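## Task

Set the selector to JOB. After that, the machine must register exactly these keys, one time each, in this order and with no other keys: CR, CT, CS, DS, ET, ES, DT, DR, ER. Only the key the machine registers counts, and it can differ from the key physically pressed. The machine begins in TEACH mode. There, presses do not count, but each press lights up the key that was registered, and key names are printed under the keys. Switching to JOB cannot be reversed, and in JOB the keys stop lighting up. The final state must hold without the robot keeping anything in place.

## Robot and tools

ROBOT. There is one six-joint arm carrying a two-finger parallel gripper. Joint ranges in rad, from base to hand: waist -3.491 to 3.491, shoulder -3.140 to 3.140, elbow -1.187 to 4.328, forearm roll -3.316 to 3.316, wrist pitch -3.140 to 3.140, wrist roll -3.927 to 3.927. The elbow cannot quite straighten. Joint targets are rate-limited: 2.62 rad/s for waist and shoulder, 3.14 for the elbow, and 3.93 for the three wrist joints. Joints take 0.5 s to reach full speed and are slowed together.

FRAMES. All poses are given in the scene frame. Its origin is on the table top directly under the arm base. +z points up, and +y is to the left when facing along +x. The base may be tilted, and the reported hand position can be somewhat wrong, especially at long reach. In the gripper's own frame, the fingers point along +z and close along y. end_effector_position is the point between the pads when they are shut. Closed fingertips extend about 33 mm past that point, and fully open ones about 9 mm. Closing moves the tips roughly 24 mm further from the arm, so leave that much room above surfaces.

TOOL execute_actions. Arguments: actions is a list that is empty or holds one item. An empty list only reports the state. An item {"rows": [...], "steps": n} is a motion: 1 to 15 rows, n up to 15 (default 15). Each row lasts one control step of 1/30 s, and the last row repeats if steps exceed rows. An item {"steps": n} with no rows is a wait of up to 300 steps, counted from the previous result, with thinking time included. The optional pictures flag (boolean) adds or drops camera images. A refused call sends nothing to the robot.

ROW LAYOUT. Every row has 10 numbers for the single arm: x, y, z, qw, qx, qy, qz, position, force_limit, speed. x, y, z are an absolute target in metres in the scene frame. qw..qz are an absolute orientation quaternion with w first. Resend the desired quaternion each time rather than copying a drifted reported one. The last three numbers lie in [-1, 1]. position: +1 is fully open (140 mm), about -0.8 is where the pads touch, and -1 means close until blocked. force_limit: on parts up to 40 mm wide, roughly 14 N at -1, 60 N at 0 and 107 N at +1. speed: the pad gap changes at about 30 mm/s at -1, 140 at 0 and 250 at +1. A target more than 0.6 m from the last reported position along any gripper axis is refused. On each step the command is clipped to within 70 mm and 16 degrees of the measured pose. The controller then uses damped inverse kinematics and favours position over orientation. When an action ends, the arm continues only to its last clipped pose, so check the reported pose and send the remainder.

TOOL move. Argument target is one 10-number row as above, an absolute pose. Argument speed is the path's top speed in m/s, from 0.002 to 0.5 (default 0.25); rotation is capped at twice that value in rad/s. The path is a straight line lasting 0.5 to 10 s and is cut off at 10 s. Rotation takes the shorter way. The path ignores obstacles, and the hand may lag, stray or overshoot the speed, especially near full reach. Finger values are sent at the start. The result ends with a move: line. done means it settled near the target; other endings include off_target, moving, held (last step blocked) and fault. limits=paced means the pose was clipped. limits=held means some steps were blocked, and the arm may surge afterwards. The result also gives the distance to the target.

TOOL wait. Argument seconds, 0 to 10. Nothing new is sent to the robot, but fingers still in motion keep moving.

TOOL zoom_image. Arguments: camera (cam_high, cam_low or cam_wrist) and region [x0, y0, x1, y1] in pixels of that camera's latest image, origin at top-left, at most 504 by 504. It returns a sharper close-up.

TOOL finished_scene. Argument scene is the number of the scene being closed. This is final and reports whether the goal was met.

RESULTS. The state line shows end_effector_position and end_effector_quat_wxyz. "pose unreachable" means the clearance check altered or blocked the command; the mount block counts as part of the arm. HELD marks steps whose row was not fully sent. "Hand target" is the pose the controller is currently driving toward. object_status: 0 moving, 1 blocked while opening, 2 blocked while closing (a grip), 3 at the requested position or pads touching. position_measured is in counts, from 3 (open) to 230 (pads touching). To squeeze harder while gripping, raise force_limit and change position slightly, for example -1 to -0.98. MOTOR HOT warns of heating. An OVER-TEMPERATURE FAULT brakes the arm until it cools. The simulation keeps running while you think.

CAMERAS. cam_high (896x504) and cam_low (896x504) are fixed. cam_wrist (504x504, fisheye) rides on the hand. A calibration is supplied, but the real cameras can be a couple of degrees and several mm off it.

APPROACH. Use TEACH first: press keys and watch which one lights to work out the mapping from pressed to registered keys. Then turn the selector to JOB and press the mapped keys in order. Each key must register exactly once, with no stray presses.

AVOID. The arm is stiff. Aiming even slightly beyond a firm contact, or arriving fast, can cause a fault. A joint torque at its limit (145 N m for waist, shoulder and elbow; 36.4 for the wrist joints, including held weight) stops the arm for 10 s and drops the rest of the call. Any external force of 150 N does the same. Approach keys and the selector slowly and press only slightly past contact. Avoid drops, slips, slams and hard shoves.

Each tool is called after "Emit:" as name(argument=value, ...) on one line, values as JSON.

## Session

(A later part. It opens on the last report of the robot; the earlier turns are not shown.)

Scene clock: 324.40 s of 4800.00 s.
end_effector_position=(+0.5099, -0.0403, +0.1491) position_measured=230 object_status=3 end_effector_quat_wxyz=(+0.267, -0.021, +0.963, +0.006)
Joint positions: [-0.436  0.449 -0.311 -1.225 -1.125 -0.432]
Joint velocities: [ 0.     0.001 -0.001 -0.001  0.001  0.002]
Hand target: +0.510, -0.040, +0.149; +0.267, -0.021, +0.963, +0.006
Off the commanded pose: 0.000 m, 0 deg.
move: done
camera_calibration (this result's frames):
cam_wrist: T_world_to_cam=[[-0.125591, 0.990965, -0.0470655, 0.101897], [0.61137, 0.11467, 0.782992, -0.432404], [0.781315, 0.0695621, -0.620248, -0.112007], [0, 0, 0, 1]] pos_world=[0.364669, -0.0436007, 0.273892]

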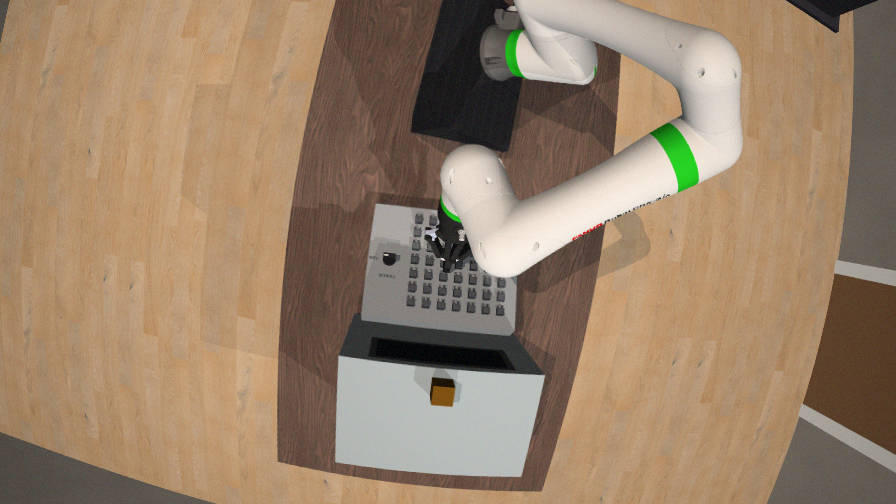

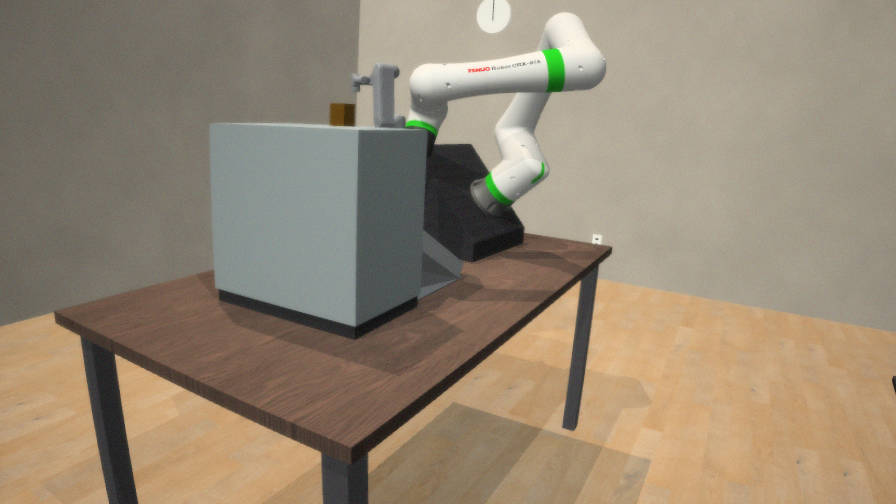

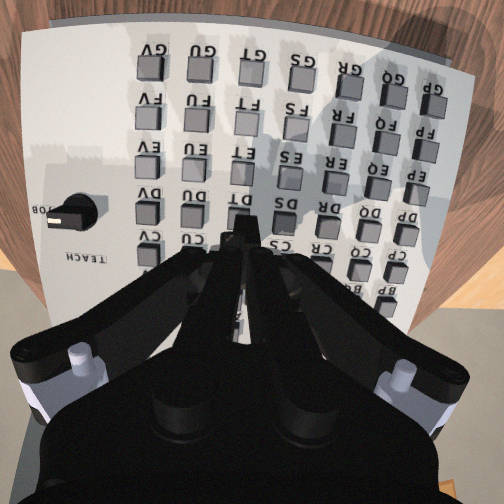

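Emit:
execute_actions(actions=[{"rows":[[0.5037,-0.0406,0.1594,0.267,-0.021,0.9635,0.006,-1,-1,0],[0.5037,-0.0406,0.1594,0.267,-0.021,0.9635,0.006,-1,-1,0],[0.5037,-0.0406,0.1594,0.267,-0.021,0.9635,0.006,-1,-1,0],[0.5037,-0.0406,0.1594,0.267,-0.021,0.9635,0.006,-1,-1,0],[0.5037,-0.0406,0.1594,0.267,-0.021,0.9635,0.006,-1,-1,0],[0.5037,-0.0406,0.1594,0.267,-0.021,0.9635,0.006,-1,-1,0],[0.5035,-0.0338,0.1593,0.267,-0.021,0.9635,0.006,-1,-1,0],[0.5033,-0.0269,0.1592,0.267,-0.021,0.9635,0.006,-1,-1,0],[0.503,-0.0201,0.1591,0.267,-0.021,0.9635,0.006,-1,-1,0],[0.5028,-0.0132,0.159,0.267,-0.021,0.9635,0.006,-1,-1,0],[0.5026,-0.0064,0.1588,0.267,-0.021,0.9635,0.006,-1,-1,0]],"steps":15}], pictures=false)

Emit:
move(target=[0.5088,-0.0061,0.1485,0.267,-0.021,0.9635,0.006,-1,-1,0], speed=0.025)

Emit:
execute_actions(actions=[{"rows":[[0.5088,-0.0061,0.1485,0.267,-0.021,0.9635,0.006,-1,-1,0],[0.5088,-0.0061,0.1485,0.267,-0.021,0.9635,0.006,-1,-1,0],[0.5026,-0.0064,0.1588,0.267,-0.021,0.9635,0.006,-1,-1,0],[0.5026,-0.0064,0.1588,0.267,-0.021,0.9635,0.006,-1,-1,0],[0.5026,-0.0064,0.1588,0.267,-0.021,0.9635,0.006,-1,-1,0],[0.5026,-0.0064,0.1588,0.267,-0.021,0.9635,0.006,-1,-1,0],[0.5026,-0.0064,0.1588,0.267,-0.021,0.9635,0.006,-1,-1,0],[0.5026,-0.0064,0.1588,0.267,-0.021,0.9635,0.006,-1,-1,0],[0.5065,-0.0111,0.162,0.267,-0.021,0.9635,0.006,-1,-1,0],[0.511,-0.0158,0.1646,0.267,-0.021,0.9635,0.006,-1,-1,0],[0.5155,-0.0205,0.167,0.267,-0.021,0.9635,0.006,-1,-1,0],[0.520,-0.0252,0.1695,0.267,-0.021,0.9635,0.006,-1,-1,0],[0.5245,-0.0299,0.172,0.267,-0.021,0.9635,0.006,-1,-1,0],[0.529,-0.0346,0.1742,0.267,-0.021,0.9635,0.006,-1,-1,0],[0.5335,-0.0393,0.1757,0.267,-0.021,0.9635,0.006,-1,-1,0]],"steps":15}], pictures=false)

Emit:
move(target=[0.5397,-0.0390,0.1654,0.267,-0.021,0.9635,0.006,-1,-1,0], speed=0.025)

Scene clock: 341.33 s of 4800.00 s.
end_effector_position=(+0.5026, -0.0093, +0.1586) position_measured=230 object_status=3 end_effector_quat_wxyz=(+0.267, -0.021, +0.963, +0.007)
Joint positions: [-0.417  0.354 -0.352 -1.212 -1.132 -0.493]
Joint velocities: [ 0.096 -0.189 -0.077 -0.002  0.041 -0.15 ]
Hand target: +0.503, -0.006, +0.159; +0.267, -0.021, +0.963, +0.006
Off the commanded pose: 0.003 m, 0 deg.
Steps of this call (steps 1 to 90: nothing new was sent; then 13.43 s passed at rest; steps 91 to 105: all 15 steps of this action). Readings (end_effector_position | what the end effector reports):
91: (+0.5099, -0.0403, +0.1491) | position_measured=230 object_status=3
92: (+0.5091, -0.0402, +0.1509) | position_measured=230 object_status=3
94: (+0.5055, -0.0406, +0.1568) | position_measured=230 object_status=3
98: (+0.5038, -0.0391, +0.1593) | position_measured=230 object_status=3
105: the state above

Scene clock: 342.30 s of 4800.00 s.
end_effector_position=(+0.5088, -0.0061, +0.1486) position_measured=230 object_status=3 end_effector_quat_wxyz=(+0.267, -0.021, +0.963, +0.006)
Joint positions: [-0.391  0.36  -0.353 -1.228 -1.11  -0.494]
Joint velocities: [ 0.001  0.003  0.003 -0.001  0.001  0.001]
Hand target: +0.509, -0.006, +0.149; +0.267, -0.021, +0.963, +0.006
Off the commanded pose: 0.000 m, 0 deg.
move: done
camera_calibration (this result's frames):
cam_wrist: T_world_to_cam=[[-0.125649, 0.990957, -0.0470852, 0.0678663], [0.611199, 0.114708, 0.78312, -0.435195], [0.781439, 0.0696201, -0.620085, -0.113968], [0, 0, 0, 1]] pos_world=[0.363577, -0.00939798, 0.273335]

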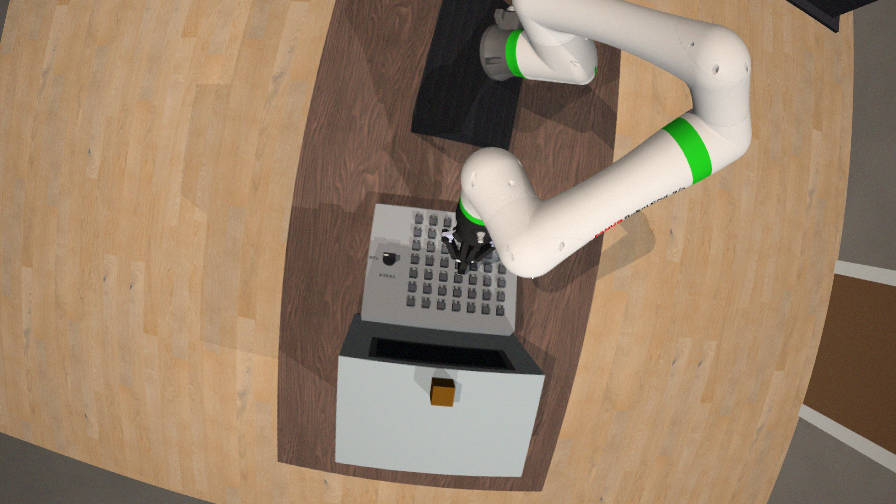

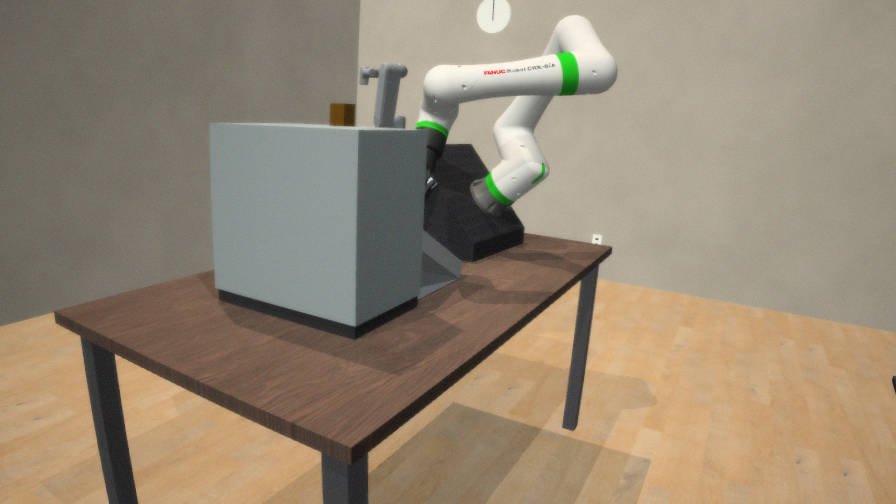

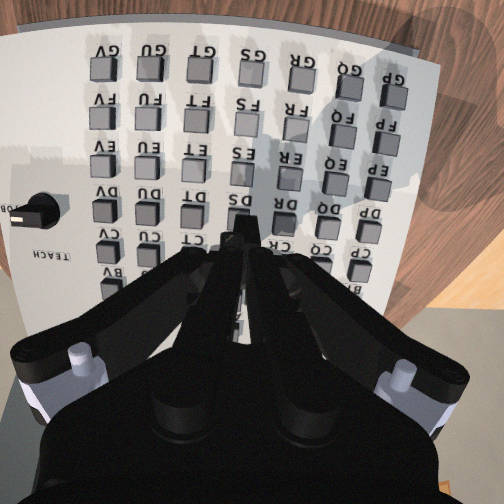

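Scene clock: 342.80 s of 4800.00 s.
end_effector_position=(+0.5187, -0.0244, +0.1693) position_measured=230 object_status=3 end_effector_quat_wxyz=(+0.267, -0.021, +0.963, +0.005)
Joint positions: [-0.428  0.4   -0.292 -1.199 -1.142 -0.505]
Joint velocities: [-0.094  0.383  0.437  0.069 -0.076 -0.026]
Hand target: +0.532, -0.039, +0.176; +0.268, -0.021, +0.963, +0.005
Off the commanded pose: 0.022 m, 0 deg.
Steps of this call (steps 1 to 15: all 15 steps of this action). Readings (end_effector_position | what the end effector reports):
1: (+0.5088, -0.0061, +0.1486) | position_measured=230 object_status=3
2: (+0.5088, -0.0061, +0.1485) | position_measured=230 object_status=3
4: (+0.5080, -0.0059, +0.1502) | position_measured=230 object_status=3
8: (+0.5032, -0.0064, +0.1581) | position_measured=230 object_status=3
15: the state above

Scene clock: 343.93 s of 4800.00 s.
end_effector_position=(+0.5397, -0.0390, +0.1655) position_measured=230 object_status=3 end_effector_quat_wxyz=(+0.267, -0.021, +0.963, +0.006)
Joint positions: [-0.418  0.465 -0.233 -1.207 -1.134 -0.503]
Joint velocities: [-0.    -0.002  0.001 -0.001  0.     0.001]
Hand target: +0.540, -0.039, +0.165; +0.267, -0.021, +0.963, +0.006
Off the commanded pose: 0.000 m, 0 deg.
move: done
camera_calibration (this result's frames):
cam_wrist: T_world_to_cam=[[-0.125575, 0.990967, -0.0470777, 0.105098], [0.611191, 0.114654, 0.783135, -0.463567], [0.781458, 0.0695687, -0.620067, -0.12535], [0, 0, 0, 1]] pos_world=[0.394482, -0.0422785, 0.290258]

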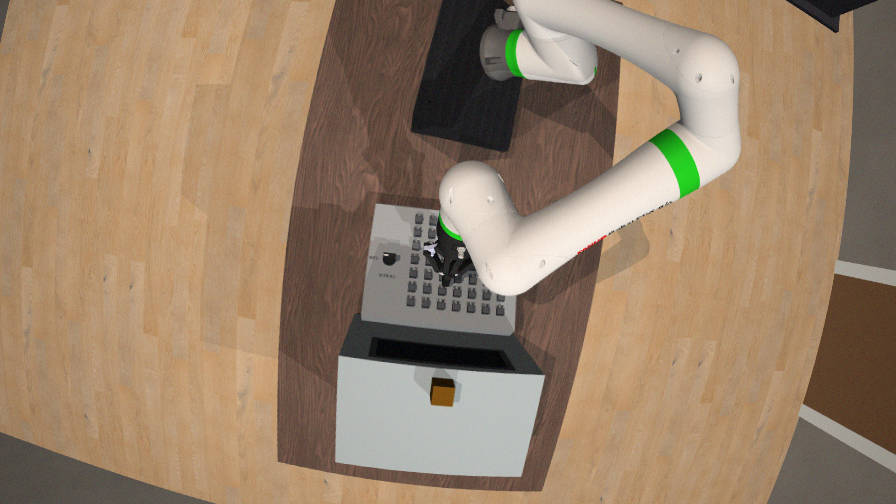

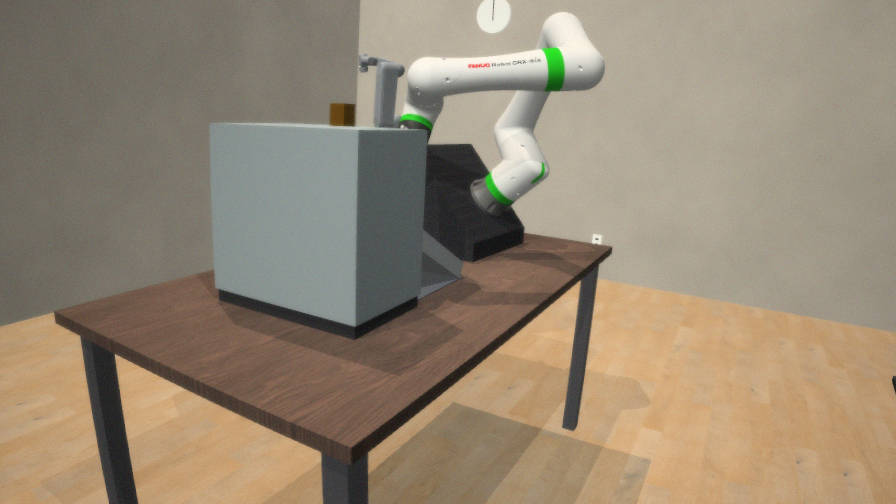

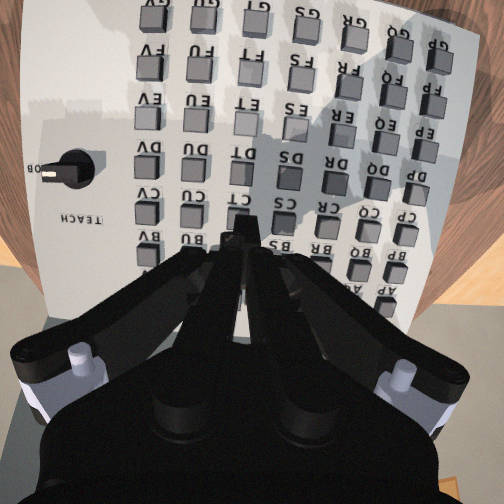

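Emit:
execute_actions(actions=[{"rows":[[0.5335,-0.0393,0.1757,0.267,-0.021,0.9635,0.006,-1,-1,0],[0.5335,-0.0393,0.1757,0.267,-0.021,0.9635,0.006,-1,-1,0],[0.5335,-0.0393,0.1757,0.267,-0.021,0.9635,0.006,-1,-1,0],[0.5335,-0.0393,0.1757,0.267,-0.021,0.9635,0.006,-1,-1,0],[0.5335,-0.0393,0.1757,0.267,-0.021,0.9635,0.006,-1,-1,0],[0.5332,-0.031,0.1757,0.267,-0.021,0.9635,0.006,-1,-1,0],[0.5328,-0.021,0.1756,0.267,-0.021,0.9635,0.006,-1,-1,0],[0.5324,-0.011,0.1755,0.267,-0.021,0.9635,0.006,-1,-1,0],[0.532,-0.001,0.1755,0.267,-0.021,0.9635,0.006,-1,-1,0],[0.5316,0.009,0.1754,0.267,-0.021,0.9635,0.006,-1,-1,0],[0.5312,0.019,0.1753,0.267,-0.021,0.9635,0.006,-1,-1,0],[0.5308,0.0291,0.1752,0.267,-0.021,0.9635,0.006,-1,-1,0]],"steps":15}], pictures=false)

Emit:
move(target=[0.5370,0.0294,0.1649,0.267,-0.021,0.9635,0.006,-1,-1,0], speed=0.025)

Emit:
execute_actions(actions=[{"rows":[[0.5370,0.0294,0.1649,0.267,-0.021,0.9635,0.006,-1,-1,0],[0.5370,0.0294,0.1649,0.267,-0.021,0.9635,0.006,-1,-1,0],[0.5308,0.0291,0.1752,0.267,-0.021,0.9635,0.006,-1,-1,0],[0.5308,0.0291,0.1752,0.267,-0.021,0.9635,0.006,-1,-1,0],[0.5308,0.0291,0.1752,0.267,-0.021,0.9635,0.006,-1,-1,0],[0.5308,0.0291,0.1752,0.267,-0.021,0.9635,0.006,-1,-1,0],[0.5308,0.0291,0.1752,0.267,-0.021,0.9635,0.006,-1,-1,0],[0.5308,0.0291,0.1752,0.267,-0.021,0.9635,0.006,-1,-1,0],[0.525,0.0288,0.1719,0.267,-0.021,0.9635,0.006,-1,-1,0],[0.519,0.0286,0.1686,0.267,-0.021,0.9635,0.006,-1,-1,0],[0.513,0.0283,0.1652,0.267,-0.021,0.9635,0.006,-1,-1,0],[0.507,0.0281,0.1619,0.267,-0.021,0.9635,0.006,-1,-1,0],[0.5012,0.0278,0.1586,0.267,-0.021,0.9635,0.006,-1,-1,0]],"steps":15}], pictures=false)

Emit:
move(target=[0.5074,0.0281,0.1483,0.267,-0.021,0.9635,0.006,-1,-1,0], speed=0.025)

Scene clock: 361.33 s of 4800.00 s.
end_effector_position=(+0.5313, +0.0160, +0.1744) position_measured=230 object_status=3 end_effector_quat_wxyz=(+0.268, -0.022, +0.963, +0.009)
Joint positions: [-0.37   0.318 -0.296 -1.198 -1.133 -0.6  ]
Joint velocities: [ 0.239 -0.458 -0.18  -0.001  0.089 -0.359]
Hand target: +0.531, +0.029, +0.175; +0.268, -0.022, +0.963, +0.007
Off the commanded pose: 0.013 m, 0 deg.
Steps of this call (steps 1 to 90: nothing new was sent; then 13.90 s passed at rest; steps 91 to 105: all 15 steps of this action). Readings (end_effector_position | what the end effector reports):
91: (+0.5397, -0.0390, +0.1655) | position_measured=230 object_status=3
92: (+0.5389, -0.0388, +0.1673) | position_measured=230 object_status=3
94: (+0.5353, -0.0393, +0.1732) | position_measured=230 object_status=3
98: (+0.5334, -0.0337, +0.1756) | position_measured=230 object_status=3
105: the state above

Scene clock: 362.37 s of 4800.00 s.
end_effector_position=(+0.5370, +0.0294, +0.1650) position_measured=230 object_status=3 end_effector_quat_wxyz=(+0.267, -0.021, +0.963, +0.006)
Joint positions: [-0.329  0.296 -0.306 -1.205 -1.102 -0.629]
Joint velocities: [ 0.     0.001  0.001 -0.001  0.001  0.002]
Hand target: +0.537, +0.029, +0.165; +0.267, -0.021, +0.963, +0.006
Off the commanded pose: 0.000 m, 0 deg.
move: done
camera_calibration (this result's frames):
cam_wrist: T_world_to_cam=[[-0.125636, 0.990961, -0.0470291, 0.0369798], [0.611089, 0.114645, 0.783215, -0.469327], [0.781528, 0.0696609, -0.619969, -0.128416], [0, 0, 0, 1]] pos_world=[0.391807, 0.026106, 0.289709]

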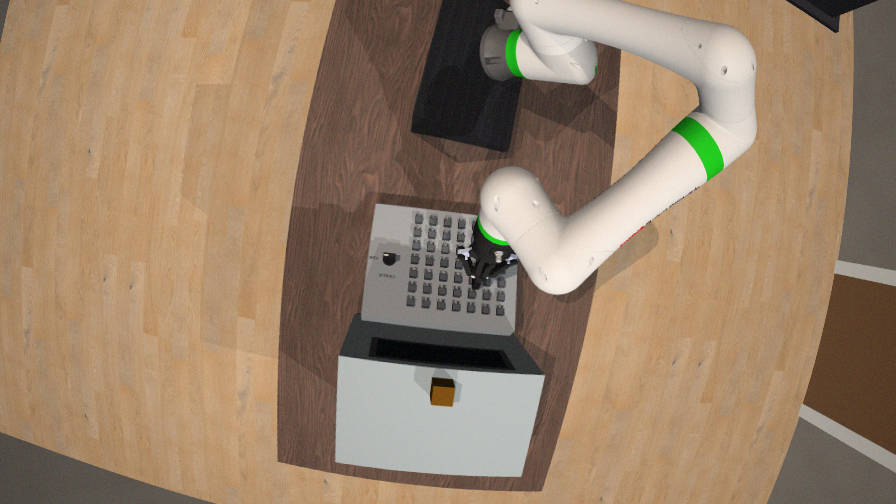

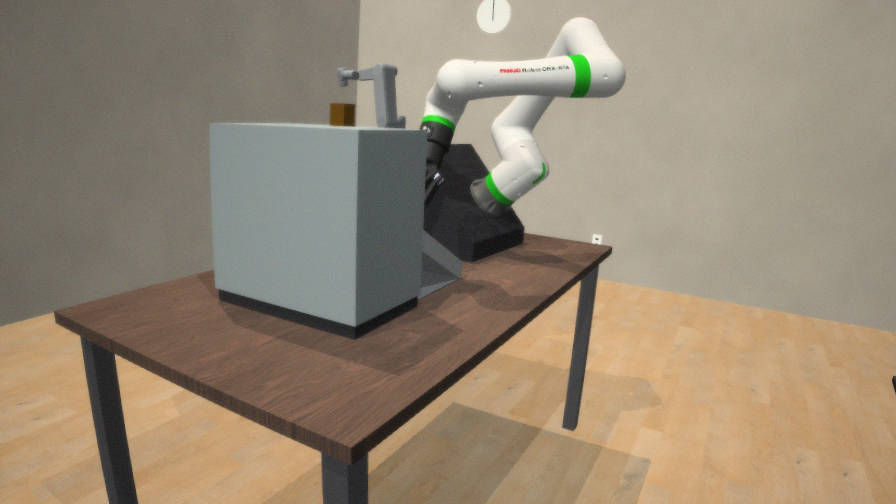

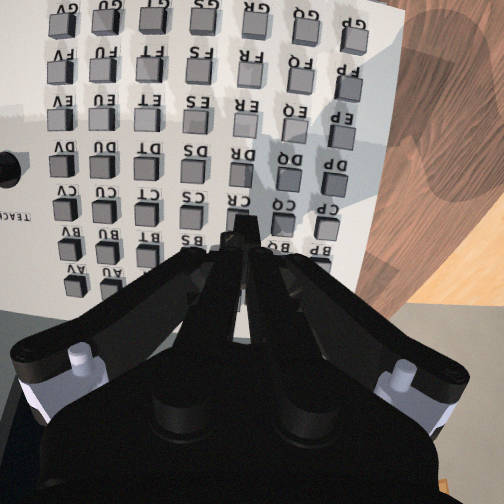

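Scene clock: 362.87 s of 4800.00 s.
end_effector_position=(+0.5085, +0.0281, +0.1622) position_measured=230 object_status=3 end_effector_quat_wxyz=(+0.266, -0.021, +0.964, +0.006)
Joint positions: [-0.358  0.26  -0.37  -1.204 -1.115 -0.592]
Joint velocities: [-0.056 -0.108 -0.332 -0.076  0.036  0.243]
Hand target: +0.501, +0.028, +0.158; +0.267, -0.021, +0.964, +0.006
Off the commanded pose: 0.008 m, 0 deg.
Steps of this call (steps 1 to 15: all 15 steps of this action). Readings (end_effector_position | what the end effector reports):
1: (+0.5370, +0.0294, +0.1649) | position_measured=230 object_status=3
2: (+0.5370, +0.0294, +0.1649) | position_measured=230 object_status=3
4: (+0.5361, +0.0297, +0.1667) | position_measured=230 object_status=3
8: (+0.5314, +0.0291, +0.1745) | position_measured=230 object_status=3
15: the state above

Scene clock: 363.90 s of 4800.00 s.
end_effector_position=(+0.5074, +0.0281, +0.1483) position_measured=230 object_status=3 end_effector_quat_wxyz=(+0.267, -0.021, +0.963, +0.006)
Joint positions: [-0.342  0.27  -0.389 -1.226 -1.092 -0.566]
Joint velocities: [ 0.001 -0.001 -0.001 -0.     0.001  0.001]
Hand target: +0.507, +0.028, +0.148; +0.267, -0.021, +0.963, +0.006
Off the commanded pose: 0.000 m, 0 deg.
move: done
camera_calibration (this result's frames):
cam_wrist: T_world_to_cam=[[-0.125623, 0.99096, -0.0470796, 0.0337842], [0.611271, 0.114693, 0.783066, -0.43809], [0.781387, 0.069593, -0.620154, -0.115356], [0, 0, 0, 1]] pos_world=[0.362173, 0.0247951, 0.273105]

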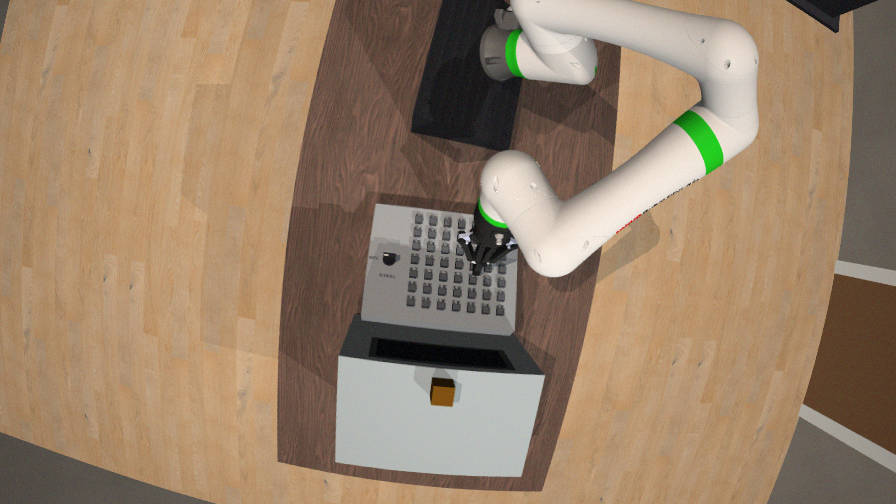

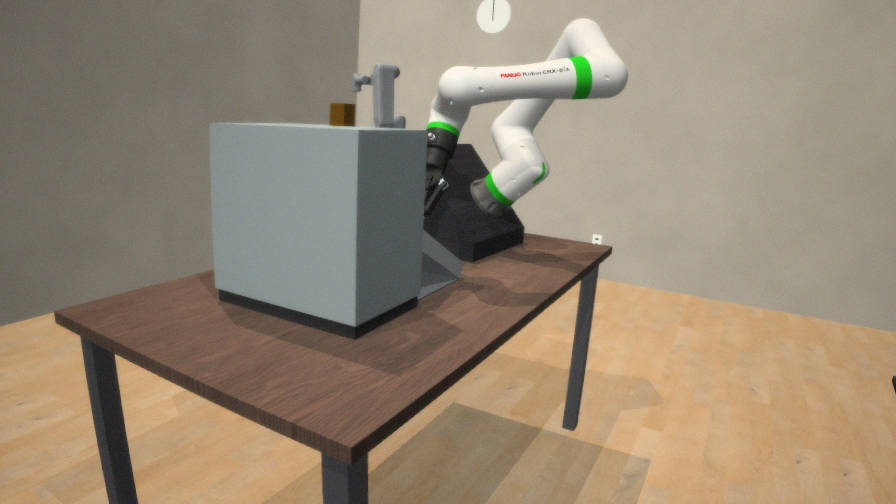

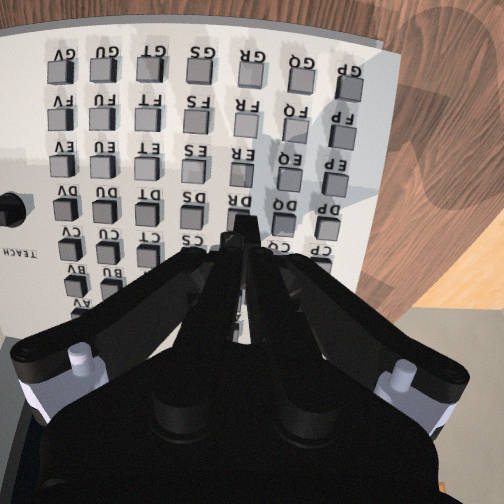

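Emit:
move(target=[0.4868,0.0272,0.1826,0.267,-0.021,0.9635,0.006,-1,-1,0], speed=0.1)

Scene clock: 371.27 s of 4800.00 s.
end_effector_position=(+0.4867, +0.0272, +0.1825) position_measured=230 object_status=3 end_effector_quat_wxyz=(+0.267, -0.021, +0.963, +0.006)
Joint positions: [-0.414  0.216 -0.394 -1.172 -1.164 -0.593]
Joint velocities: [-0.001 -0.    -0.     0.    -0.001 -0.002]
Hand target: +0.487, +0.027, +0.183; +0.267, -0.021, +0.963, +0.006
Off the commanded pose: 0.000 m, 0 deg.
After step 90, 3.57 s passed at rest.
move: done
camera_calibration (this result's frames):
cam_wrist: T_world_to_cam=[[-0.125352, 0.990993, -0.0471116, 0.0335594], [0.611253, 0.114547, 0.783102, -0.452118], [0.781445, 0.0693666, -0.620106, -0.077995], [0, 0, 0, 1]] pos_world=[0.341514, 0.0239418, 0.30727]

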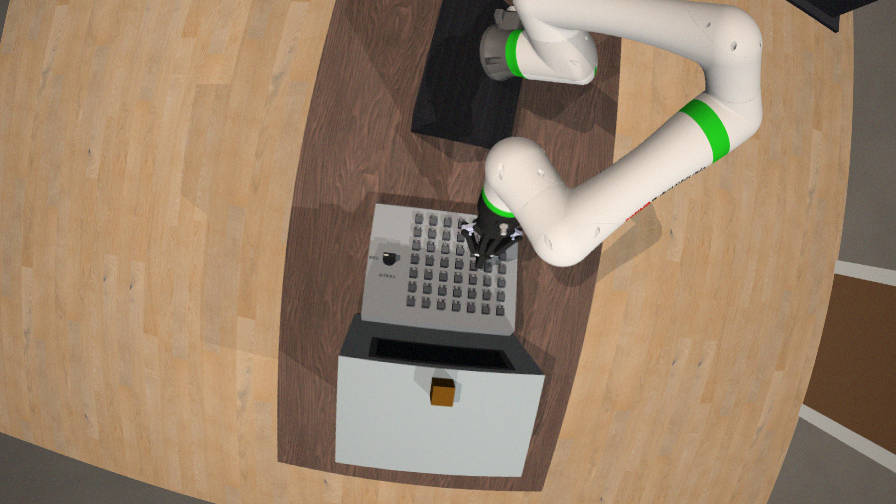

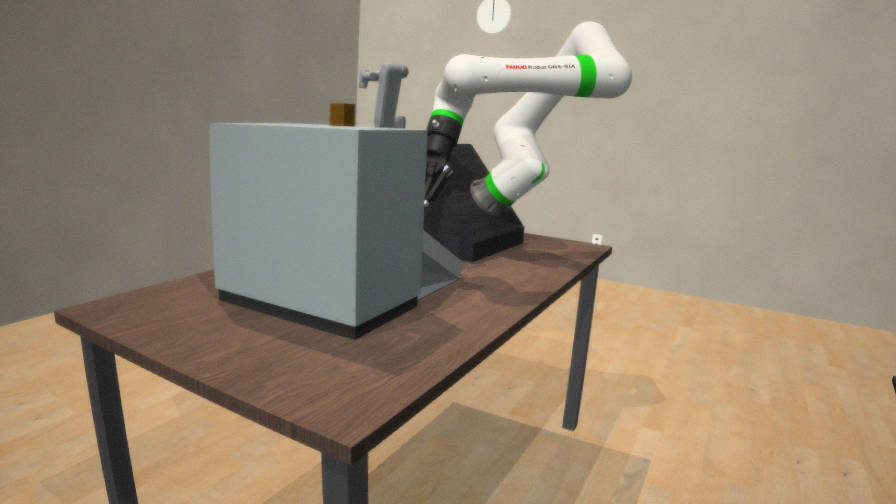

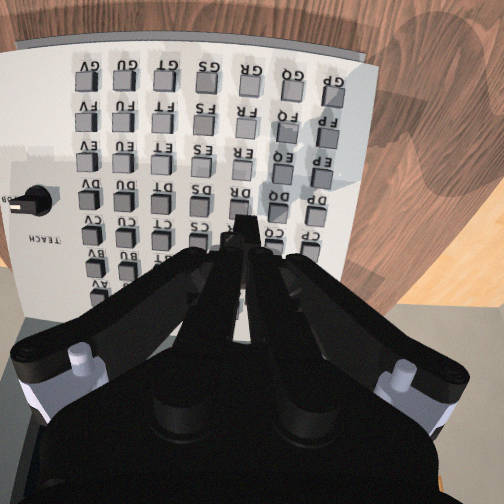

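Emit:
finished_scene(scene=2)

The scene is finished: the task was done.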